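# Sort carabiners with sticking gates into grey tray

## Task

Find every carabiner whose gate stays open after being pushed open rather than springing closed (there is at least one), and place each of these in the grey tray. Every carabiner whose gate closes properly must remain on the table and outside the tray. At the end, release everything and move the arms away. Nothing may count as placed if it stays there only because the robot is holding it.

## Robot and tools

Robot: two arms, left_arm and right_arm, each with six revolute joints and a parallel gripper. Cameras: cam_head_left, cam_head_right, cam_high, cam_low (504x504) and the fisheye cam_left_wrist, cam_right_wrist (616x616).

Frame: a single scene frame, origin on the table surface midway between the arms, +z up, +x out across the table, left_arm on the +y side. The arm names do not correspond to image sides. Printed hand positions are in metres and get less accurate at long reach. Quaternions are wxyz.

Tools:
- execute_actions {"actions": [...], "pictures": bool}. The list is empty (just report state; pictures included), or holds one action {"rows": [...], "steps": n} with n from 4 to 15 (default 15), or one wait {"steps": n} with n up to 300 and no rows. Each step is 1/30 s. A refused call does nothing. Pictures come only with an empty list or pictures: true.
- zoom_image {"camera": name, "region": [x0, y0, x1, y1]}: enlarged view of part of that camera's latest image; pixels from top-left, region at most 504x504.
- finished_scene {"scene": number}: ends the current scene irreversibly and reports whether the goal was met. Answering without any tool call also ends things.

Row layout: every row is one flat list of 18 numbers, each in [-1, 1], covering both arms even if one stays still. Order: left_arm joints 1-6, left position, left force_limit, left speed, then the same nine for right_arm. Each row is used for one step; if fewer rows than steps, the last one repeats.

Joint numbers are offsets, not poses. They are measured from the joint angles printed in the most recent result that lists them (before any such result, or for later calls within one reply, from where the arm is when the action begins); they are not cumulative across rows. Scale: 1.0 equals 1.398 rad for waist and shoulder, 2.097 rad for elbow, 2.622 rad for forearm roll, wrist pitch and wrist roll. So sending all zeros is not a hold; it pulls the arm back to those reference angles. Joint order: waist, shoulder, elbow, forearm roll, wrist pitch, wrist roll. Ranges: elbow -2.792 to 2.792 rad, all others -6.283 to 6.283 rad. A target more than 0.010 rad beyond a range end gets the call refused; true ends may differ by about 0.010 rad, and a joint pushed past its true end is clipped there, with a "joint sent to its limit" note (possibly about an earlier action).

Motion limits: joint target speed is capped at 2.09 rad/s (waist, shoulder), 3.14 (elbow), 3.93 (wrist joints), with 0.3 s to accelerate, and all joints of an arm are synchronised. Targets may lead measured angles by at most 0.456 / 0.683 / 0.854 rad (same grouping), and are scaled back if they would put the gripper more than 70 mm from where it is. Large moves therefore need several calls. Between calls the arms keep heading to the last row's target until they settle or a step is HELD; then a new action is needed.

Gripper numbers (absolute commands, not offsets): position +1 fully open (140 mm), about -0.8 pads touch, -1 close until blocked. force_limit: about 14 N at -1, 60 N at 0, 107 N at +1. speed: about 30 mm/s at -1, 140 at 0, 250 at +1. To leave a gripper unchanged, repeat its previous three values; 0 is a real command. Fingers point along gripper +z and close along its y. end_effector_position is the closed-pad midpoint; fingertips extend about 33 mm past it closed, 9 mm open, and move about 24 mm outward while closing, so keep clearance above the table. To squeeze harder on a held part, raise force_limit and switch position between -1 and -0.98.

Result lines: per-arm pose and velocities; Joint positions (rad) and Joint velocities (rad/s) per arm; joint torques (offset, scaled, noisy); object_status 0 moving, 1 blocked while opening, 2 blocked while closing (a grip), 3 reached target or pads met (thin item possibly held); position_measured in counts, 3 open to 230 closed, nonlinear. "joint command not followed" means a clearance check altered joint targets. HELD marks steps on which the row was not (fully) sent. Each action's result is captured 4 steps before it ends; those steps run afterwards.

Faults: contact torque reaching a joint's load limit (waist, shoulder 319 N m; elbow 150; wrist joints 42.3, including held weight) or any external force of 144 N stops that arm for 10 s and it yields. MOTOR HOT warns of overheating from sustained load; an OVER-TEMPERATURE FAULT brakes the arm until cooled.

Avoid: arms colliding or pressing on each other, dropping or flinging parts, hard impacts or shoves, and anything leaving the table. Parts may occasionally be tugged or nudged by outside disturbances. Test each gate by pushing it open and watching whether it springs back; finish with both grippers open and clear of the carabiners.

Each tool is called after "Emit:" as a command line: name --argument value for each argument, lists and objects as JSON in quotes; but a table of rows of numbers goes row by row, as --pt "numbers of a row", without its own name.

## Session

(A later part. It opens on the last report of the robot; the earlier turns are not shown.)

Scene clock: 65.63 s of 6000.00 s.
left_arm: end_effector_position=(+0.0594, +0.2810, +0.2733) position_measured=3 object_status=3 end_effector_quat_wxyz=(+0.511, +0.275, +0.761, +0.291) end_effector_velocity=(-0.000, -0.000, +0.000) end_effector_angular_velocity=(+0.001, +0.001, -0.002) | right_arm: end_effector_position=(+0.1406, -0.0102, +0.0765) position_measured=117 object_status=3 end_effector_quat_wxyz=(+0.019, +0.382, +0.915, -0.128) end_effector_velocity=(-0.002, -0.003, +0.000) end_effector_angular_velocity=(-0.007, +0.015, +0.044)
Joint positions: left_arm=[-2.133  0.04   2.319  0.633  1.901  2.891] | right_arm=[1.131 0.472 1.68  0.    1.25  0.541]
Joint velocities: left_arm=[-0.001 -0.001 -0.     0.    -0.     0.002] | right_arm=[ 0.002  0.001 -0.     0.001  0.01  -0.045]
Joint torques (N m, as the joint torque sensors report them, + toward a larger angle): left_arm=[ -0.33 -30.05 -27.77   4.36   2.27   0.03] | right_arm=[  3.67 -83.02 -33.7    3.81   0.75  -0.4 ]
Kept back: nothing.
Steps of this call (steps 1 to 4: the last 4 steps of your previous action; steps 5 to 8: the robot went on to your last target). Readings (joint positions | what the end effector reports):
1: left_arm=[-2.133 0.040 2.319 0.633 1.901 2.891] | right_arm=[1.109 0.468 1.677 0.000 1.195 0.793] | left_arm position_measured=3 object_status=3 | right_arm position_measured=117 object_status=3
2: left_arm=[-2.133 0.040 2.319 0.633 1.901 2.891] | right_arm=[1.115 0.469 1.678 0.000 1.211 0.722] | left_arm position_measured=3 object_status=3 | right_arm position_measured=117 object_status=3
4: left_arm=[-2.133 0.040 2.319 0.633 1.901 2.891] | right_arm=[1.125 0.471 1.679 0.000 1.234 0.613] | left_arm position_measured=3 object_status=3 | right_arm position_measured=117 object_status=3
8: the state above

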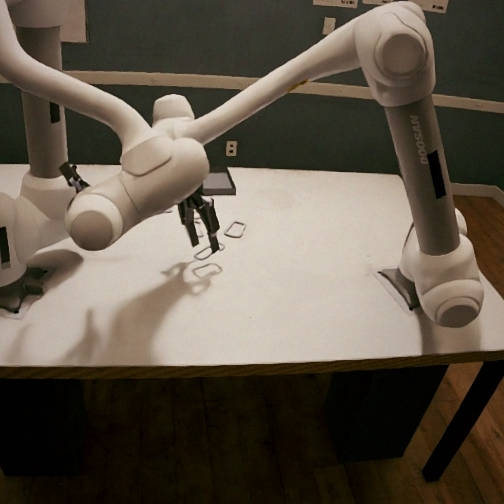

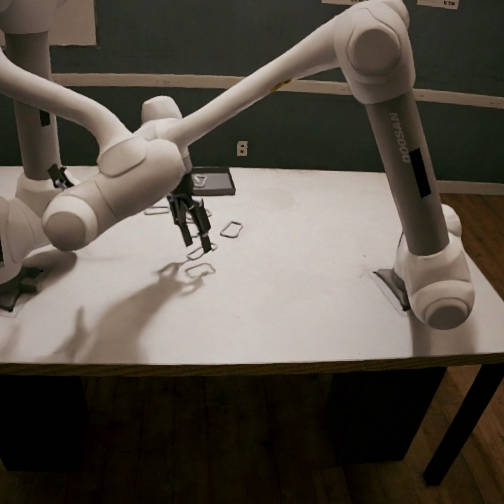

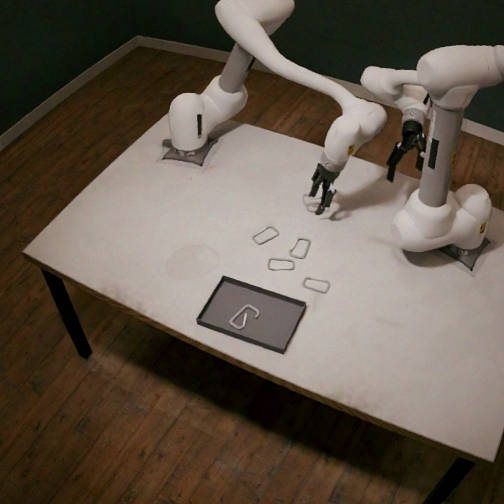

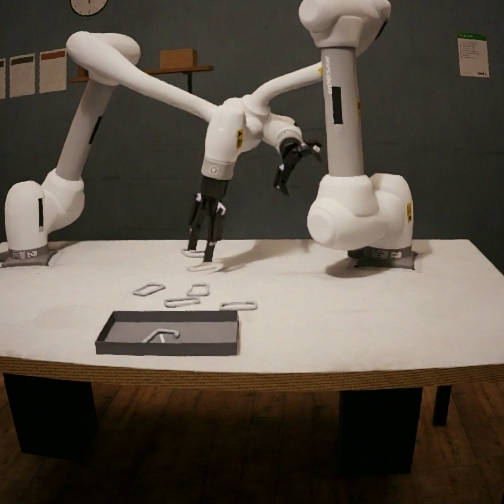

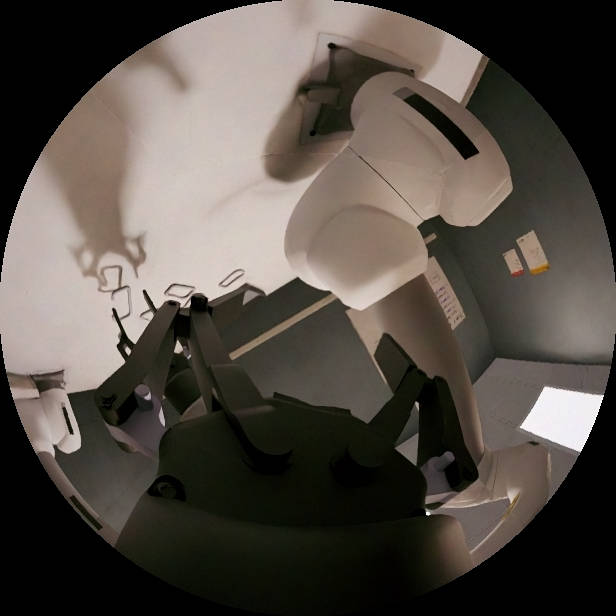

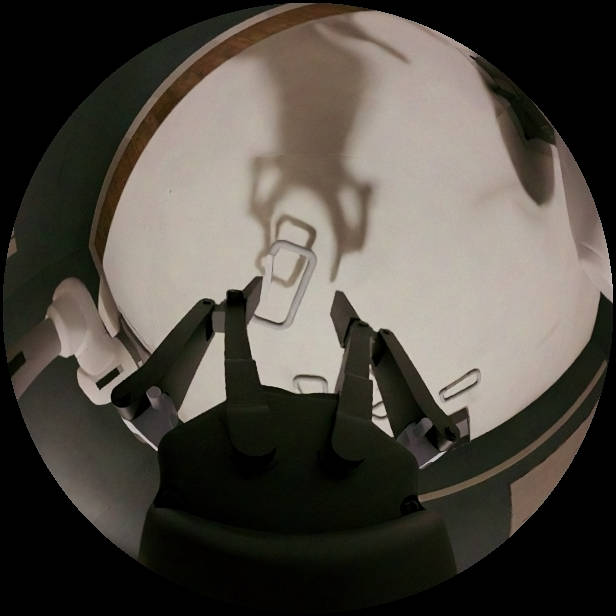

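Emit:
execute_actions --actions '[{"rows":[[0,0,0,0,0,0,1,0,0,0,0.016,0.009,0,0,0.393,0.1,-0.3,0.3]],"steps":15}]'

Emit:
execute_actions --actions '[{"steps":10}]' --pictures true

Scene clock: 66.17 s of 6000.00 s.
left_arm: end_effector_position=(+0.0594, +0.2810, +0.2733) position_measured=3 object_status=3 end_effector_quat_wxyz=(+0.511, +0.275, +0.761, +0.291) end_effector_velocity=(-0.001, +0.000, +0.000) end_effector_angular_velocity=(+0.000, +0.001, -0.003) | right_arm: end_effector_position=(+0.1380, -0.0198, +0.0610) position_measured=117 object_status=3 end_effector_quat_wxyz=(+0.067, +0.660, +0.737, -0.128) end_effector_velocity=(-0.009, -0.033, -0.054) end_effector_angular_velocity=(-0.303, -0.773, -2.760)
Joint positions: left_arm=[-2.133  0.04   2.319  0.633  1.901  2.891] | right_arm=[1.131 0.488 1.694 0.    1.25  1.21 ]
Joint velocities: left_arm=[-0.003 -0.001 -0.    -0.     0.     0.001] | right_arm=[ 0.     0.056  0.047  0.    -0.002  2.881]
Joint torques (N m, as the joint torque sensors report them, + toward a larger angle): left_arm=[ -0.57 -30.58 -27.55   4.44   2.25  -0.1 ] | right_arm=[  2.96 -84.98 -34.4    3.79   0.71  -0.14]
Steps of this call (steps 1 to 5: the robot went on to your last target; steps 6 to 16: the first 11 steps of this action). Readings (joint positions | what the end effector reports):
6: left_arm=[-2.133 0.040 2.319 0.633 1.901 2.891] | right_arm=[1.131 0.472 1.680 0.000 1.250 0.538] | left_arm position_measured=3 object_status=3 | right_arm position_measured=117 object_status=3
7: left_arm=[-2.133 0.040 2.319 0.633 1.901 2.891] | right_arm=[1.131 0.472 1.680 0.000 1.250 0.545] | left_arm position_measured=3 object_status=3 | right_arm position_measured=117 object_status=3
9: left_arm=[-2.133 0.040 2.319 0.633 1.901 2.891] | right_arm=[1.131 0.473 1.682 0.000 1.250 0.601] | left_arm position_measured=3 object_status=3 | right_arm position_measured=117 object_status=3
13: left_arm=[-2.133 0.040 2.319 0.633 1.901 2.891] | right_arm=[1.131 0.481 1.688 0.000 1.250 0.886] | left_arm position_measured=3 object_status=3 | right_arm position_measured=117 object_status=3
16: the state above

Scene clock: 66.50 s of 6000.00 s.
left_arm: end_effector_position=(+0.0594, +0.2810, +0.2733) position_measured=3 object_status=3 end_effector_quat_wxyz=(+0.511, +0.275, +0.761, +0.291) end_effector_velocity=(-0.000, -0.000, -0.000) end_effector_angular_velocity=(+0.000, -0.001, -0.002) | right_arm: end_effector_position=(+0.1370, -0.0237, +0.0549) position_measured=117 object_status=3 end_effector_quat_wxyz=(+0.092, +0.781, +0.606, -0.119) end_effector_velocity=(+0.000, +0.000, +0.001) end_effector_angular_velocity=(+0.001, -0.003, -0.006)
Joint positions: left_arm=[-2.133  0.04   2.319  0.633  1.901  2.891] | right_arm=[1.131 0.494 1.699 0.    1.25  1.57 ]
Joint velocities: left_arm=[-0.002  0.001  0.     0.001 -0.    -0.   ] | right_arm=[ 0.    -0.002  0.    -0.     0.     0.007]
Joint torques (N m, as the joint torque sensors report them, + toward a larger angle): left_arm=[ -0.33 -30.68 -27.72   4.36   2.2    0.1 ] | right_arm=[  3.54 -84.05 -31.63   3.56   0.58  -0.58]
Kept back: nothing.
Steps of this call (steps 1 to 4: the last 4 steps of your previous action; steps 5 to 10: the robot went on to your last target). Readings (joint positions | what the end effector reports):
1: left_arm=[-2.133 0.040 2.319 0.633 1.901 2.891] | right_arm=[1.131 0.490 1.695 0.000 1.250 1.302] | left_arm position_measured=3 object_status=3 | right_arm position_measured=117 object_status=3
2: left_arm=[-2.133 0.040 2.319 0.633 1.901 2.891] | right_arm=[1.131 0.491 1.696 0.000 1.250 1.381] | left_arm position_measured=3 object_status=3 | right_arm position_measured=117 object_status=3
4: left_arm=[-2.133 0.040 2.319 0.633 1.901 2.891] | right_arm=[1.131 0.493 1.698 0.000 1.250 1.497] | left_arm position_measured=3 object_status=3 | right_arm position_measured=117 object_status=3
8: left_arm=[-2.133 0.040 2.319 0.633 1.901 2.891] | right_arm=[1.131 0.494 1.699 0.000 1.250 1.569] | left_arm position_measured=3 object_status=3 | right_arm position_measured=117 object_status=3
10: the state above

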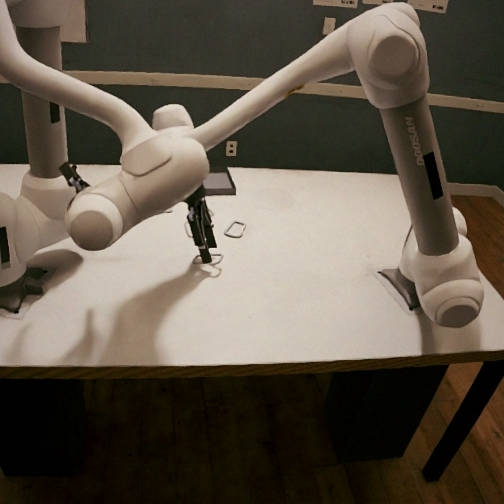

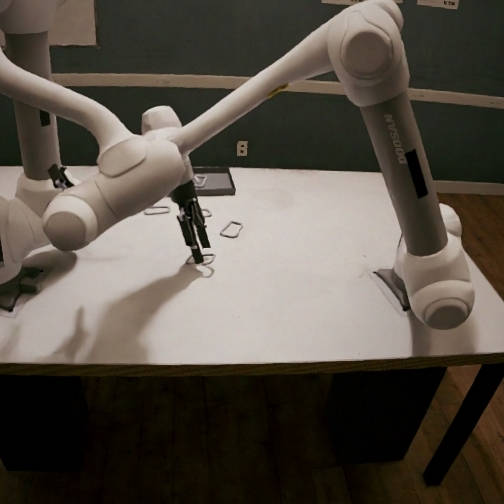

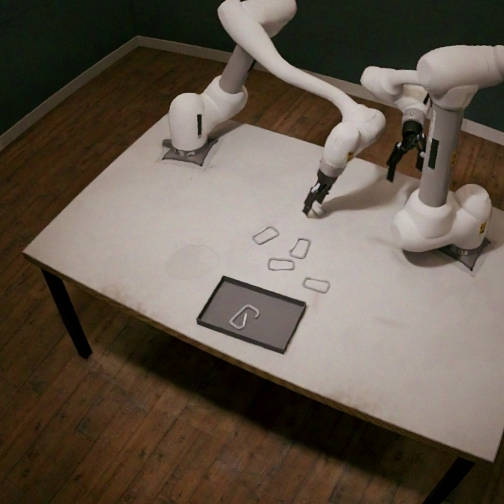

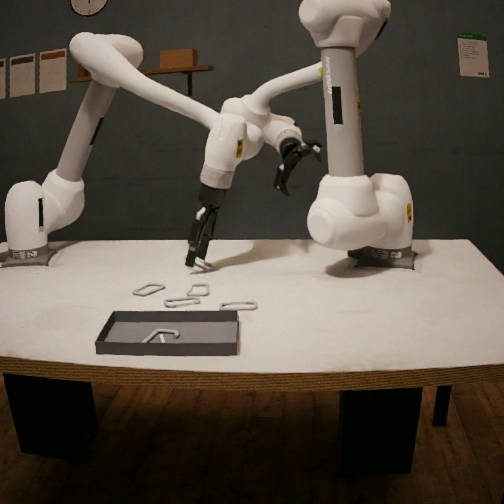

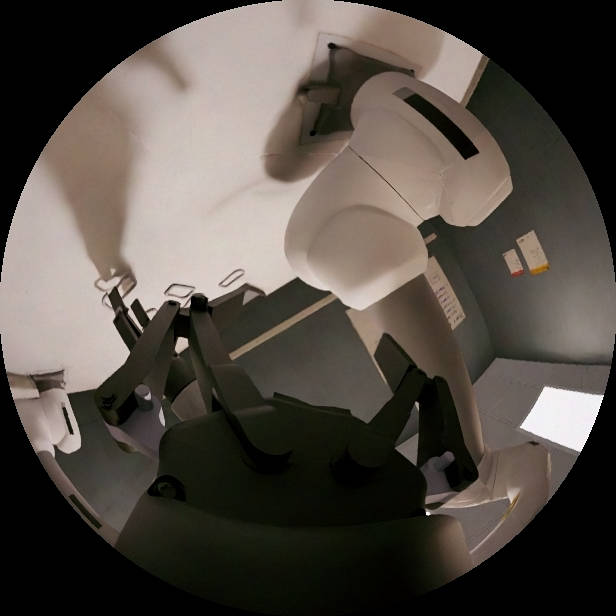

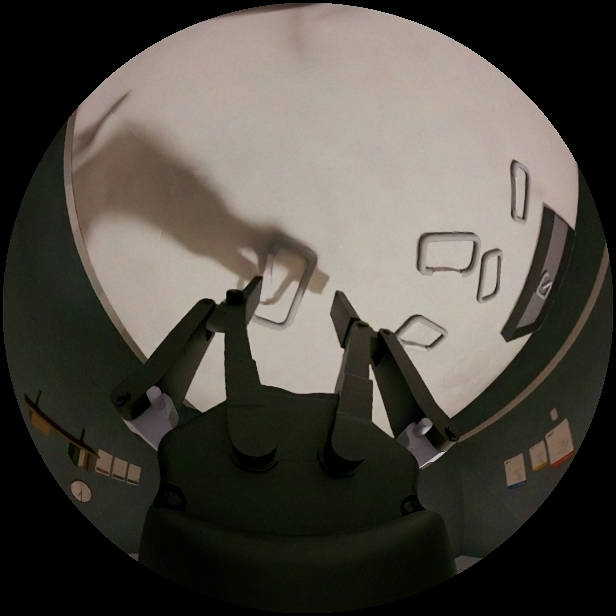

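Emit:
execute_actions --actions '[{"rows":[[0,0,0,0,0,0,1,0,0,0,0.022,0.012,0,0.04,0,0.1,-0.3,0.3]],"steps":15}]'

Emit:
execute_actions --actions '[{"steps":5}]' --pictures true

Emit:
zoom_image --camera "cam_right_wrist" --region '[200, 200, 380, 380]'

Emit:
zoom_image --camera "cam_low" --region '[150, 210, 270, 300]'

Scene clock: 67.10 s of 6000.00 s.
left_arm: end_effector_position=(+0.0594, +0.2810, +0.2733) position_measured=3 object_status=3 end_effector_quat_wxyz=(+0.511, +0.275, +0.761, +0.291) end_effector_velocity=(+0.000, -0.000, +0.000) end_effector_angular_velocity=(-0.000, -0.001, +0.001) | right_arm: end_effector_position=(+0.1243, -0.0733, +0.0408) position_measured=117 object_status=3 end_effector_quat_wxyz=(+0.140, +0.769, +0.597, -0.181) end_effector_velocity=(-0.002, -0.007, -0.002) end_effector_angular_velocity=(-0.024, +0.007, +0.002)
Joint positions: left_arm=[-2.133  0.04   2.319  0.633  1.901  2.891] | right_arm=[1.131 0.525 1.724 0.    1.354 1.57 ]
Joint velocities: left_arm=[ 0.002  0.     0.     0.001  0.    -0.   ] | right_arm=[ 0.001  0.006  0.004  0.001  0.016 -0.002]
Joint torques (N m, as the joint torque sensors report them, + toward a larger angle): left_arm=[ -0.26 -31.15 -27.74   4.36   2.17   0.09] | right_arm=[  2.48 -85.33 -29.69   3.57   0.82  -0.24]
Steps of this call (steps 1 to 7: the robot went on to your last target; steps 8 to 18: the first 11 steps of this action). Readings (joint positions | what the end effector reports):
8: left_arm=[-2.133 0.040 2.319 0.633 1.901 2.891] | right_arm=[1.131 0.494 1.699 0.000 1.250 1.571] | left_arm position_measured=3 object_status=3 | right_arm position_measured=117 object_status=3
9: left_arm=[-2.133 0.040 2.319 0.633 1.901 2.891] | right_arm=[1.131 0.496 1.701 0.000 1.257 1.571] | left_arm position_measured=3 object_status=3 | right_arm position_measured=117 object_status=3
11: left_arm=[-2.133 0.040 2.319 0.633 1.901 2.891] | right_arm=[1.131 0.510 1.712 0.000 1.304 1.571] | left_arm position_measured=3 object_status=3 | right_arm position_measured=117 object_status=3
15: left_arm=[-2.133 0.040 2.319 0.633 1.901 2.891] | right_arm=[1.131 0.524 1.723 0.000 1.350 1.571] | left_arm position_measured=3 object_status=3 | right_arm position_measured=117 object_status=3
18: the state above

Scene clock: 67.27 s of 6000.00 s.
left_arm: end_effector_position=(+0.0594, +0.2810, +0.2733) position_measured=3 object_status=3 end_effector_quat_wxyz=(+0.511, +0.275, +0.761, +0.291) end_effector_velocity=(-0.000, +0.000, +0.000) end_effector_angular_velocity=(+0.000, +0.001, -0.001) | right_arm: end_effector_position=(+0.1241, -0.0738, +0.0406) position_measured=117 object_status=3 end_effector_quat_wxyz=(+0.140, +0.769, +0.597, -0.181) end_effector_velocity=(-0.000, -0.001, -0.001) end_effector_angular_velocity=(-0.004, -0.000, +0.002)
Joint positions: left_arm=[-2.133  0.04   2.319  0.633  1.901  2.891] | right_arm=[1.131 0.525 1.724 0.    1.355 1.57 ]
Joint velocities: left_arm=[-0.001 -0.001 -0.    -0.     0.     0.001] | right_arm=[ 0.     0.002  0.001 -0.002  0.001 -0.   ]
Joint torques (N m, as the joint torque sensors report them, + toward a larger angle): left_arm=[ -0.48 -31.27 -27.7    4.32   2.35   0.08] | right_arm=[  2.71 -85.93 -30.12   3.89   0.98  -0.34]
Kept back: nothing.
Steps of this call (steps 1 to 4: the last 4 steps of your previous action; step 5: the robot went on to your last target). Readings (joint positions | what the end effector reports):
1: left_arm=[-2.133 0.040 2.319 0.633 1.901 2.891] | right_arm=[1.131 0.525 1.724 0.000 1.354 1.570] | left_arm position_measured=3 object_status=3 | right_arm position_measured=117 object_status=3
2: left_arm=[-2.133 0.040 2.319 0.633 1.901 2.891] | right_arm=[1.131 0.525 1.724 0.000 1.354 1.570] | left_arm position_measured=3 object_status=3 | right_arm position_measured=117 object_status=3
4: left_arm=[-2.133 0.040 2.319 0.633 1.901 2.891] | right_arm=[1.131 0.525 1.724 0.000 1.355 1.570] | left_arm position_measured=3 object_status=3 | right_arm position_measured=117 object_status=3
5: the state above

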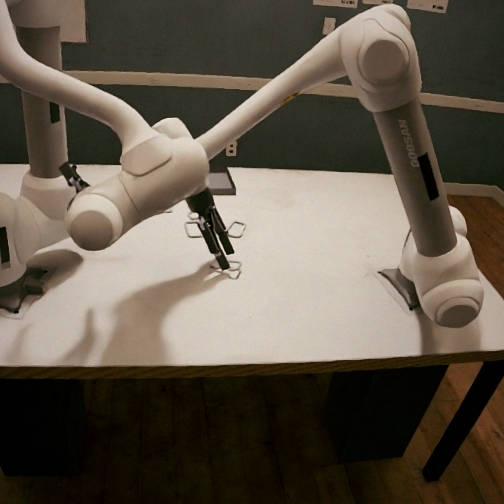

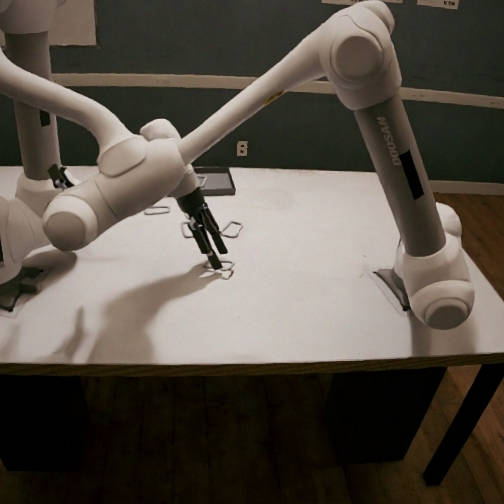

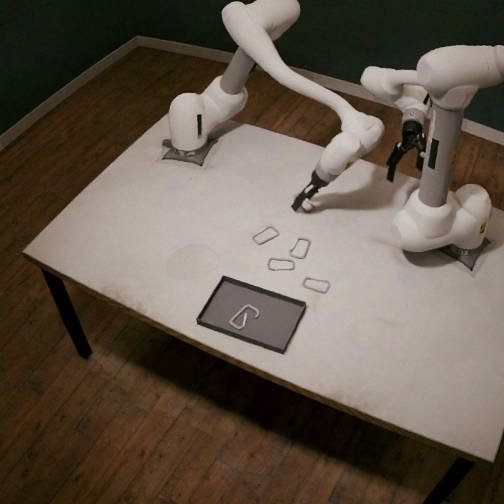

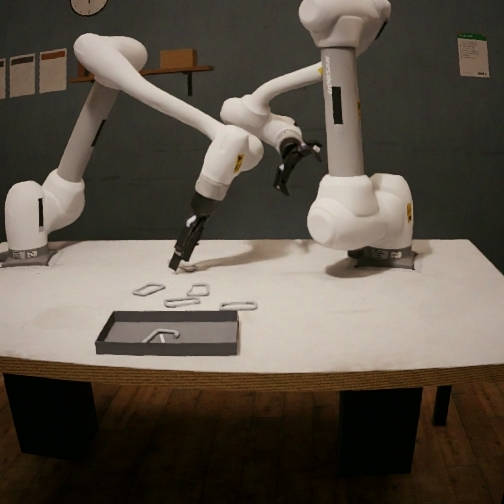

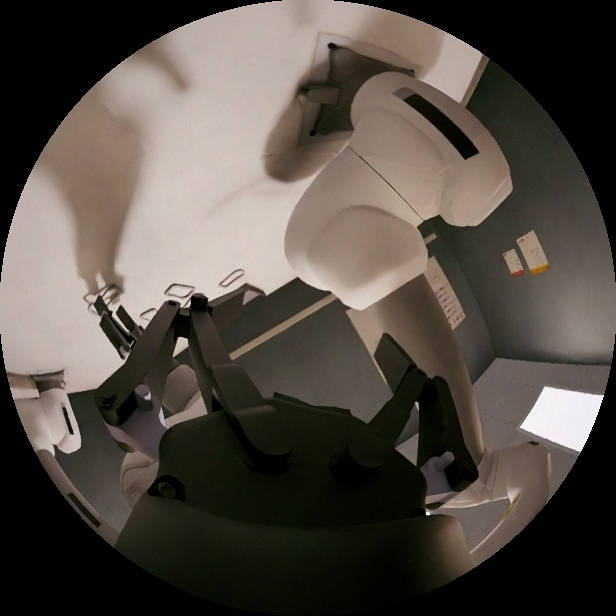

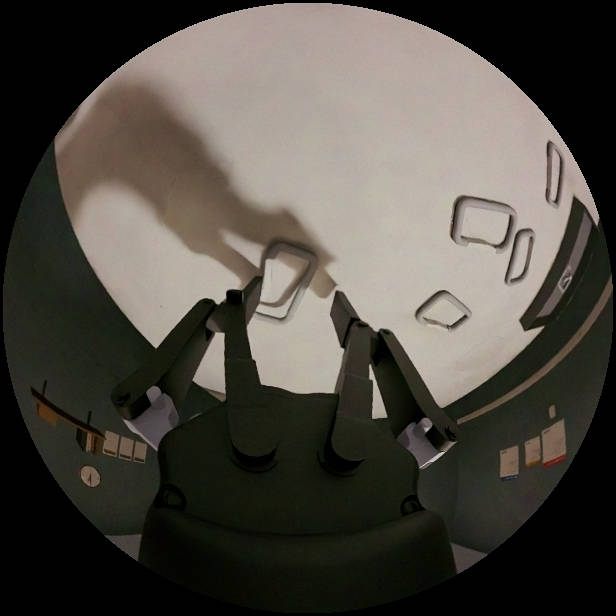

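Region (200, 200, 380, 380) of cam_right_wrist's 616x616 image, scaled by 2.800, with more detail than that image has.

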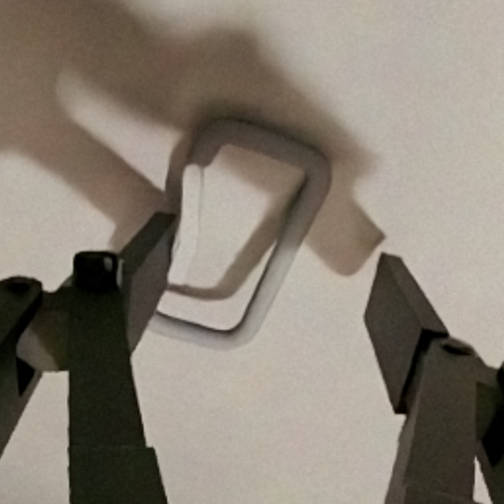

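Region (150, 210, 270, 300) of cam_low's 504x504 image, scaled by 4.200, with more detail than that image has; it fills the top 378 rows of this view, and the rest is white.

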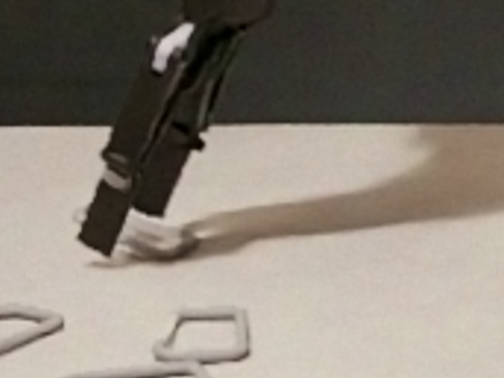

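Emit:
execute_actions --actions '[{"rows":[[0,0,0,0,0,0,1,0,0,0,0.011,0.006,0,0.02,0,0.1,-0.3,0.3]],"steps":12}]'

Emit:
execute_actions --actions '[{"steps":5}]' --pictures true

Emit:
zoom_image --camera "cam_right_wrist" --region '[200, 200, 380, 380]'

Emit:
zoom_image --camera "cam_low" --region '[150, 210, 270, 300]'

Scene clock: 67.67 s of 6000.00 s.
left_arm: end_effector_position=(+0.0594, +0.2810, +0.2733) position_measured=3 object_status=3 end_effector_quat_wxyz=(+0.511, +0.275, +0.761, +0.291) end_effector_velocity=(+0.001, -0.000, +0.000) end_effector_angular_velocity=(-0.000, -0.000, +0.002) | right_arm: end_effector_position=(+0.1182, -0.0972, +0.0367) position_measured=117 object_status=3 end_effector_quat_wxyz=(+0.163, +0.761, +0.591, -0.211) end_effector_velocity=(-0.003, -0.014, -0.002) end_effector_angular_velocity=(-0.046, +0.011, +0.000)
Joint positions: left_arm=[-2.133  0.04   2.319  0.633  1.901  2.891] | right_arm=[1.131 0.54  1.736 0.    1.405 1.57 ]
Joint velocities: left_arm=[ 0.002 -0.    -0.     0.001  0.     0.   ] | right_arm=[ 0.     0.009  0.007 -0.     0.031  0.   ]
Joint torques (N m, as the joint torque sensors report them, + toward a larger angle): left_arm=[ -0.42 -31.78 -28.16   4.23   2.23   0.1 ] | right_arm=[  3.79 -87.47 -29.37   3.38   1.28  -0.49]
Steps of this call (steps 1 to 4: the robot went on to your last target; steps 5 to 12: the first 8 steps of this action). Readings (joint positions | what the end effector reports):
5: left_arm=[-2.133 0.040 2.319 0.633 1.901 2.891] | right_arm=[1.131 0.525 1.724 0.000 1.355 1.570] | left_arm position_measured=3 object_status=3 | right_arm position_measured=117 object_status=3
6: left_arm=[-2.133 0.040 2.319 0.633 1.901 2.891] | right_arm=[1.131 0.527 1.726 0.000 1.361 1.570] | left_arm position_measured=3 object_status=3 | right_arm position_measured=117 object_status=3
8: left_arm=[-2.133 0.040 2.319 0.633 1.901 2.891] | right_arm=[1.131 0.535 1.733 0.000 1.389 1.570] | left_arm position_measured=3 object_status=3 | right_arm position_measured=117 object_status=3
12: the state above

Scene clock: 67.83 s of 6000.00 s.
left_arm: end_effector_position=(+0.0594, +0.2810, +0.2733) position_measured=3 object_status=3 end_effector_quat_wxyz=(+0.511, +0.275, +0.761, +0.291) end_effector_velocity=(-0.000, -0.000, -0.000) end_effector_angular_velocity=(+0.002, -0.001, -0.001) | right_arm: end_effector_position=(+0.1179, -0.0981, +0.0367) position_measured=117 object_status=3 end_effector_quat_wxyz=(+0.164, +0.761, +0.591, -0.212) end_effector_velocity=(-0.001, -0.001, +0.000) end_effector_angular_velocity=(-0.004, +0.002, +0.000)
Joint positions: left_arm=[-2.133  0.04   2.319  0.633  1.901  2.891] | right_arm=[1.131 0.54  1.737 0.    1.407 1.57 ]
Joint velocities: left_arm=[-0.001  0.002 -0.    -0.     0.     0.001] | right_arm=[ 0.     0.     0.001  0.001  0.003 -0.001]
Joint torques (N m, as the joint torque sensors report them, + toward a larger angle): left_arm=[  0.03 -30.87 -27.88   4.41   2.31  -0.05] | right_arm=[  3.24 -85.35 -28.23   3.55   1.06  -0.41]
Kept back: nothing.
Steps of this call (steps 1 to 4: the last 4 steps of your previous action; step 5: the robot went on to your last target). Readings (joint positions | what the end effector reports):
1: left_arm=[-2.133 0.040 2.319 0.633 1.901 2.891] | right_arm=[1.131 0.540 1.736 0.000 1.406 1.570] | left_arm position_measured=3 object_status=3 | right_arm position_measured=117 object_status=3
2: left_arm=[-2.133 0.040 2.319 0.633 1.901 2.891] | right_arm=[1.131 0.540 1.737 0.000 1.406 1.570] | left_arm position_measured=3 object_status=3 | right_arm position_measured=117 object_status=3
4: left_arm=[-2.133 0.040 2.319 0.633 1.901 2.891] | right_arm=[1.131 0.540 1.737 0.000 1.407 1.570] | left_arm position_measured=3 object_status=3 | right_arm position_measured=117 object_status=3
5: the state above

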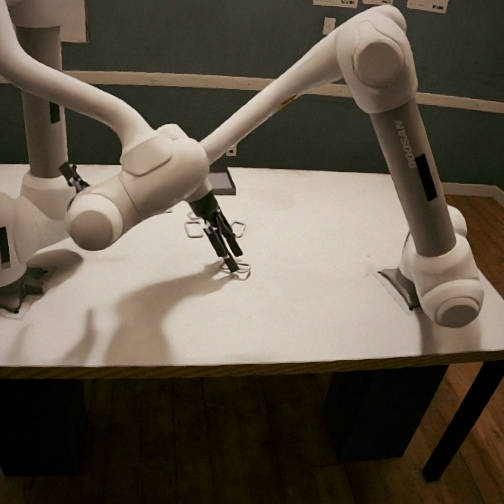

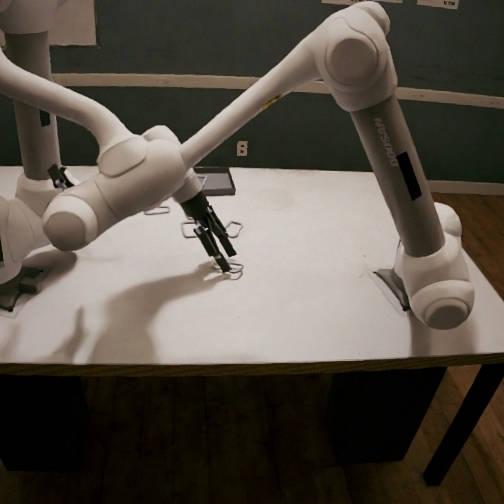

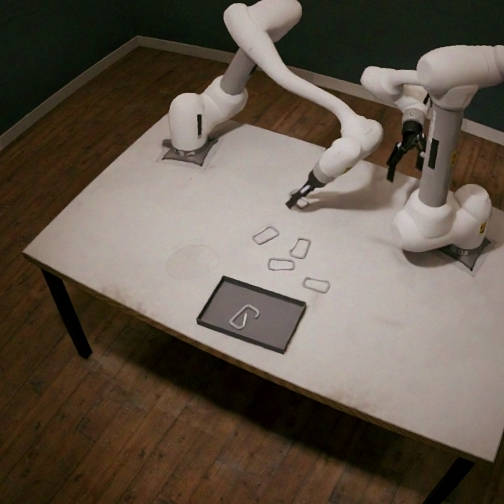

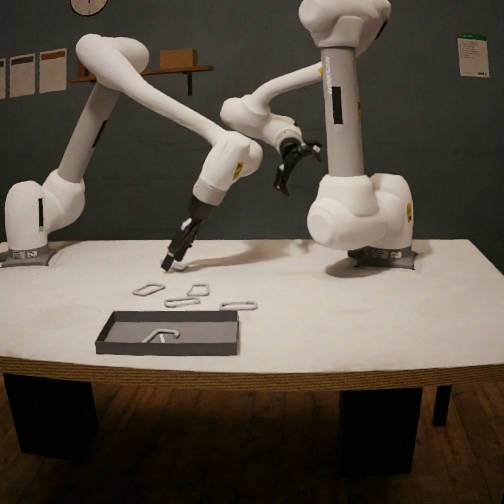

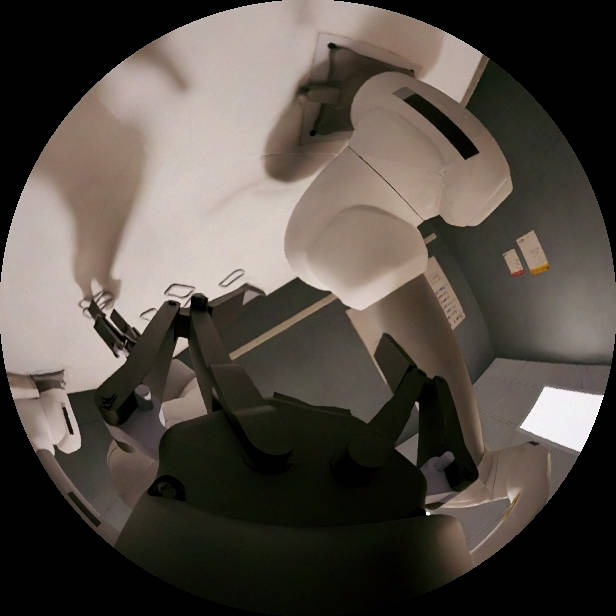

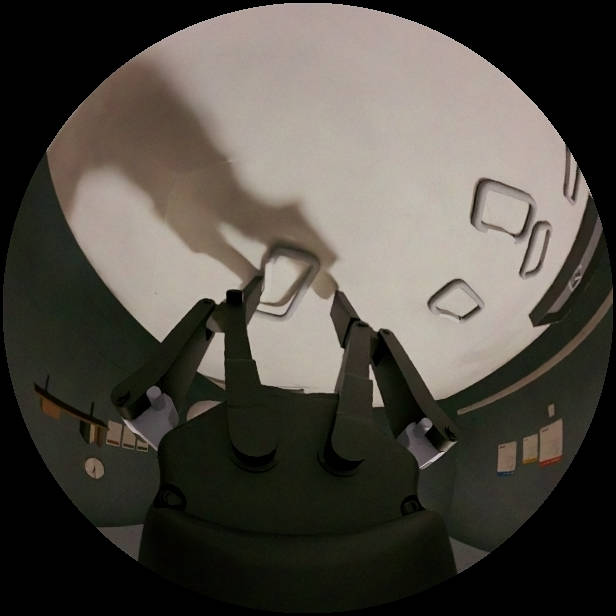

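Region (200, 200, 380, 380) of cam_right_wrist's 616x616 image, scaled by 2.800, with more detail than that image has.

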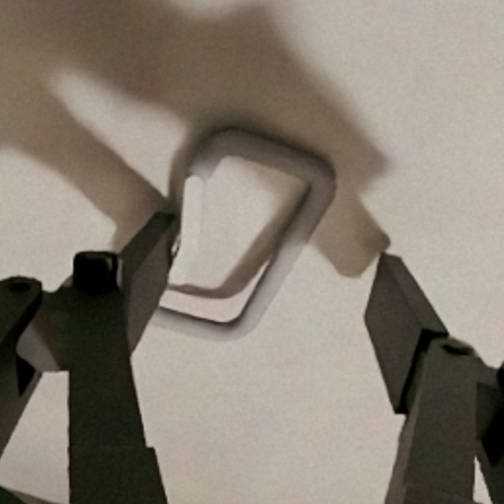

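Region (150, 210, 270, 300) of cam_low's 504x504 image, scaled by 4.200, with more detail than that image has; it fills the top 378 rows of this view, and the rest is white.

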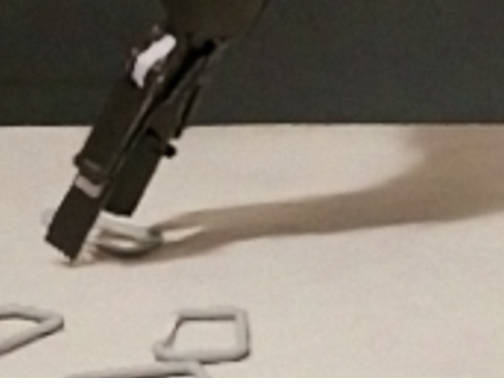

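Emit:
execute_actions --actions '[{"rows":[[0,0,0,0,0,0,1,0,0,0,0.022,0.012,0,0.08,0,0.1,-0.3,0.3]],"steps":15}]'

Emit:
execute_actions --actions '[{"steps":5}]' --pictures true

Emit:
zoom_image --camera "cam_right_wrist" --region '[200, 200, 380, 380]'

Emit:
zoom_image --camera "cam_low" --region '[150, 210, 270, 300]'

Scene clock: 68.43 s of 6000.00 s.
left_arm: end_effector_position=(+0.0594, +0.2810, +0.2733) position_measured=3 object_status=3 end_effector_quat_wxyz=(+0.511, +0.275, +0.761, +0.291) end_effector_velocity=(+0.000, +0.000, -0.000) end_effector_angular_velocity=(+0.001, +0.001, +0.001) | right_arm: end_effector_position=(+0.0999, -0.1685, +0.0581) position_measured=117 object_status=3 end_effector_quat_wxyz=(+0.240, +0.727, +0.564, -0.310) end_effector_velocity=(-0.003, -0.011, +0.006) end_effector_angular_velocity=(-0.045, +0.011, -0.001)
Joint positions: left_arm=[-2.133  0.04   2.319  0.633  1.901  2.891] | right_arm=[1.131 0.571 1.762 0.    1.614 1.57 ]
Joint velocities: left_arm=[ 0.001  0.    -0.    -0.001  0.     0.   ] | right_arm=[0.    0.005 0.004 0.    0.038 0.001]
Joint torques (N m, as the joint torque sensors report them, + toward a larger angle): left_arm=[ -0.44 -31.41 -27.76   4.3    2.3    0.04] | right_arm=[  4.72 -84.98 -28.45   3.32   2.16  -0.41]
Steps of this call (steps 1 to 7: the robot went on to your last target; steps 8 to 18: the first 11 steps of this action). Readings (joint positions | what the end effector reports):
8: left_arm=[-2.133 0.040 2.319 0.633 1.901 2.891] | right_arm=[1.131 0.540 1.737 0.000 1.407 1.570] | left_arm position_measured=3 object_status=3 | right_arm position_measured=117 object_status=3
9: left_arm=[-2.133 0.040 2.319 0.633 1.901 2.891] | right_arm=[1.131 0.541 1.738 0.000 1.415 1.570] | left_arm position_measured=3 object_status=3 | right_arm position_measured=117 object_status=3
11: left_arm=[-2.133 0.040 2.319 0.633 1.901 2.891] | right_arm=[1.131 0.549 1.744 0.000 1.470 1.570] | left_arm position_measured=3 object_status=3 | right_arm position_measured=117 object_status=3
15: left_arm=[-2.133 0.040 2.319 0.633 1.901 2.891] | right_arm=[1.131 0.569 1.760 0.000 1.599 1.570] | left_arm position_measured=3 object_status=3 | right_arm position_measured=117 object_status=3
18: the state above

Scene clock: 68.60 s of 6000.00 s.
left_arm: end_effector_position=(+0.0594, +0.2810, +0.2733) position_measured=3 object_status=3 end_effector_quat_wxyz=(+0.511, +0.275, +0.761, +0.291) end_effector_velocity=(-0.000, -0.000, -0.000) end_effector_angular_velocity=(-0.002, -0.001, +0.000) | right_arm: end_effector_position=(+0.0997, -0.1692, +0.0584) position_measured=117 object_status=3 end_effector_quat_wxyz=(+0.241, +0.726, +0.564, -0.311) end_effector_velocity=(+0.000, -0.001, +0.000) end_effector_angular_velocity=(-0.005, +0.001, +0.001)
Joint positions: left_arm=[-2.133  0.04   2.319  0.633  1.901  2.891] | right_arm=[1.131 0.571 1.762 0.    1.616 1.57 ]
Joint velocities: left_arm=[-0.     0.    -0.     0.    -0.    -0.002] | right_arm=[-0.     0.001  0.001 -0.001  0.004 -0.   ]
Joint torques (N m, as the joint torque sensors report them, + toward a larger angle): left_arm=[ -0.31 -31.13 -27.77   4.35   2.24  -0.06] | right_arm=[  2.88 -84.29 -26.65   3.48   1.81  -0.26]
Kept back: nothing.
Steps of this call (steps 1 to 4: the last 4 steps of your previous action; step 5: the robot went on to your last target). Readings (joint positions | what the end effector reports):
1: left_arm=[-2.133 0.040 2.319 0.633 1.901 2.891] | right_arm=[1.131 0.571 1.762 0.000 1.615 1.570] | left_arm position_measured=3 object_status=3 | right_arm position_measured=117 object_status=3
2: left_arm=[-2.133 0.040 2.319 0.633 1.901 2.891] | right_arm=[1.131 0.571 1.762 0.000 1.616 1.570] | left_arm position_measured=3 object_status=3 | right_arm position_measured=117 object_status=3
4: left_arm=[-2.133 0.040 2.319 0.633 1.901 2.891] | right_arm=[1.131 0.571 1.762 0.000 1.616 1.570] | left_arm position_measured=3 object_status=3 | right_arm position_measured=117 object_status=3
5: the state above

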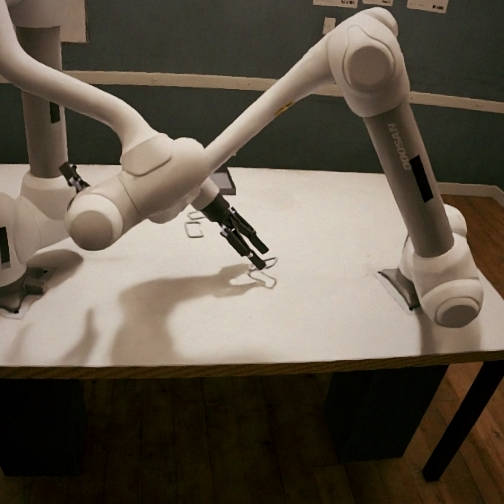

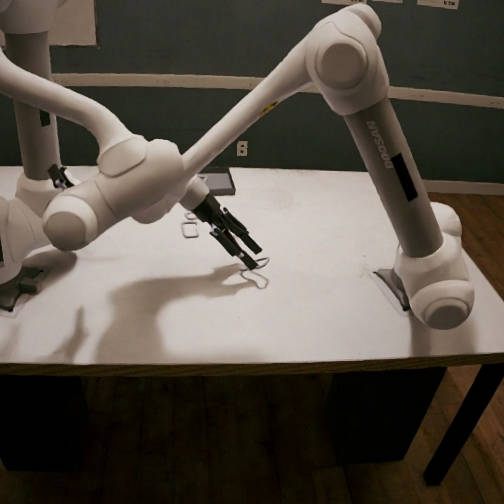

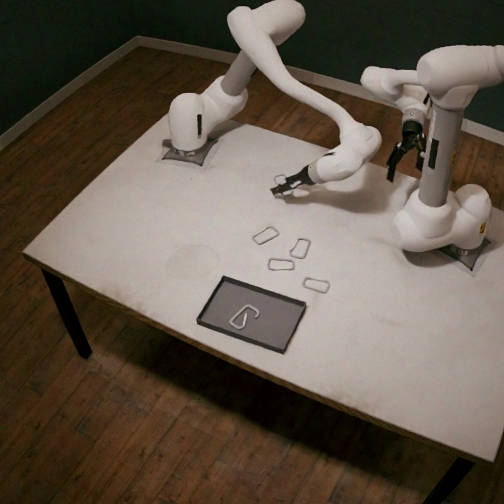

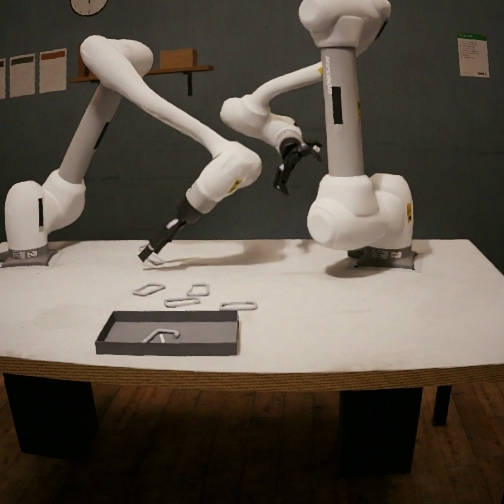

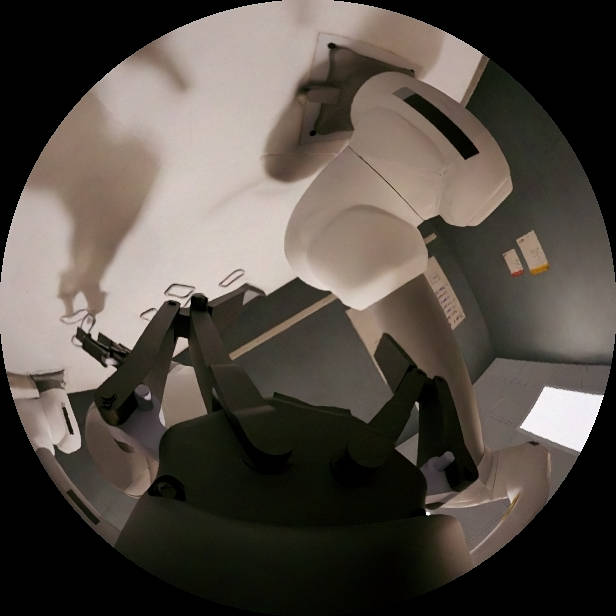

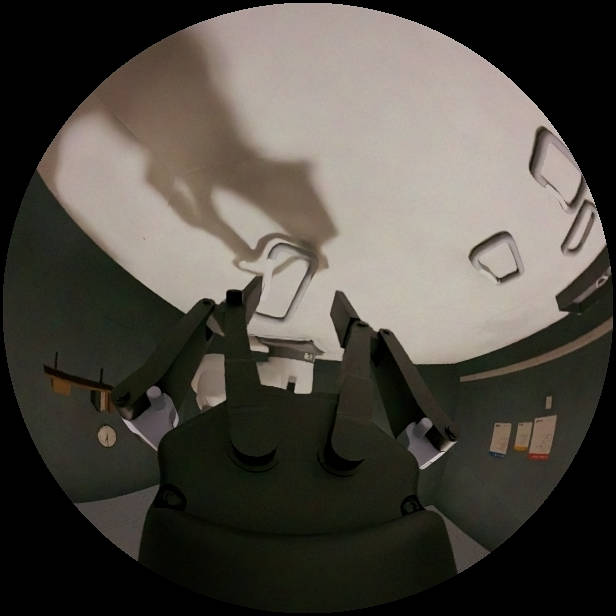

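Region (200, 200, 380, 380) of cam_right_wrist's 616x616 image, scaled by 2.800, with more detail than that image has.

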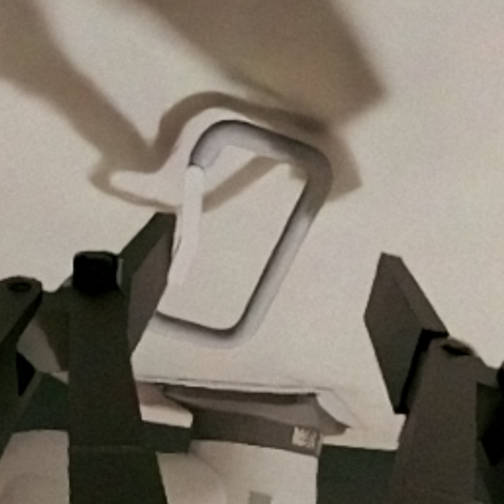

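Region (150, 210, 270, 300) of cam_low's 504x504 image, scaled by 4.200, with more detail than that image has; it fills the top 378 rows of this view, and the rest is white.

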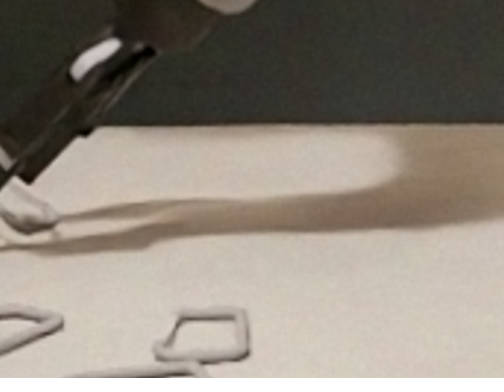

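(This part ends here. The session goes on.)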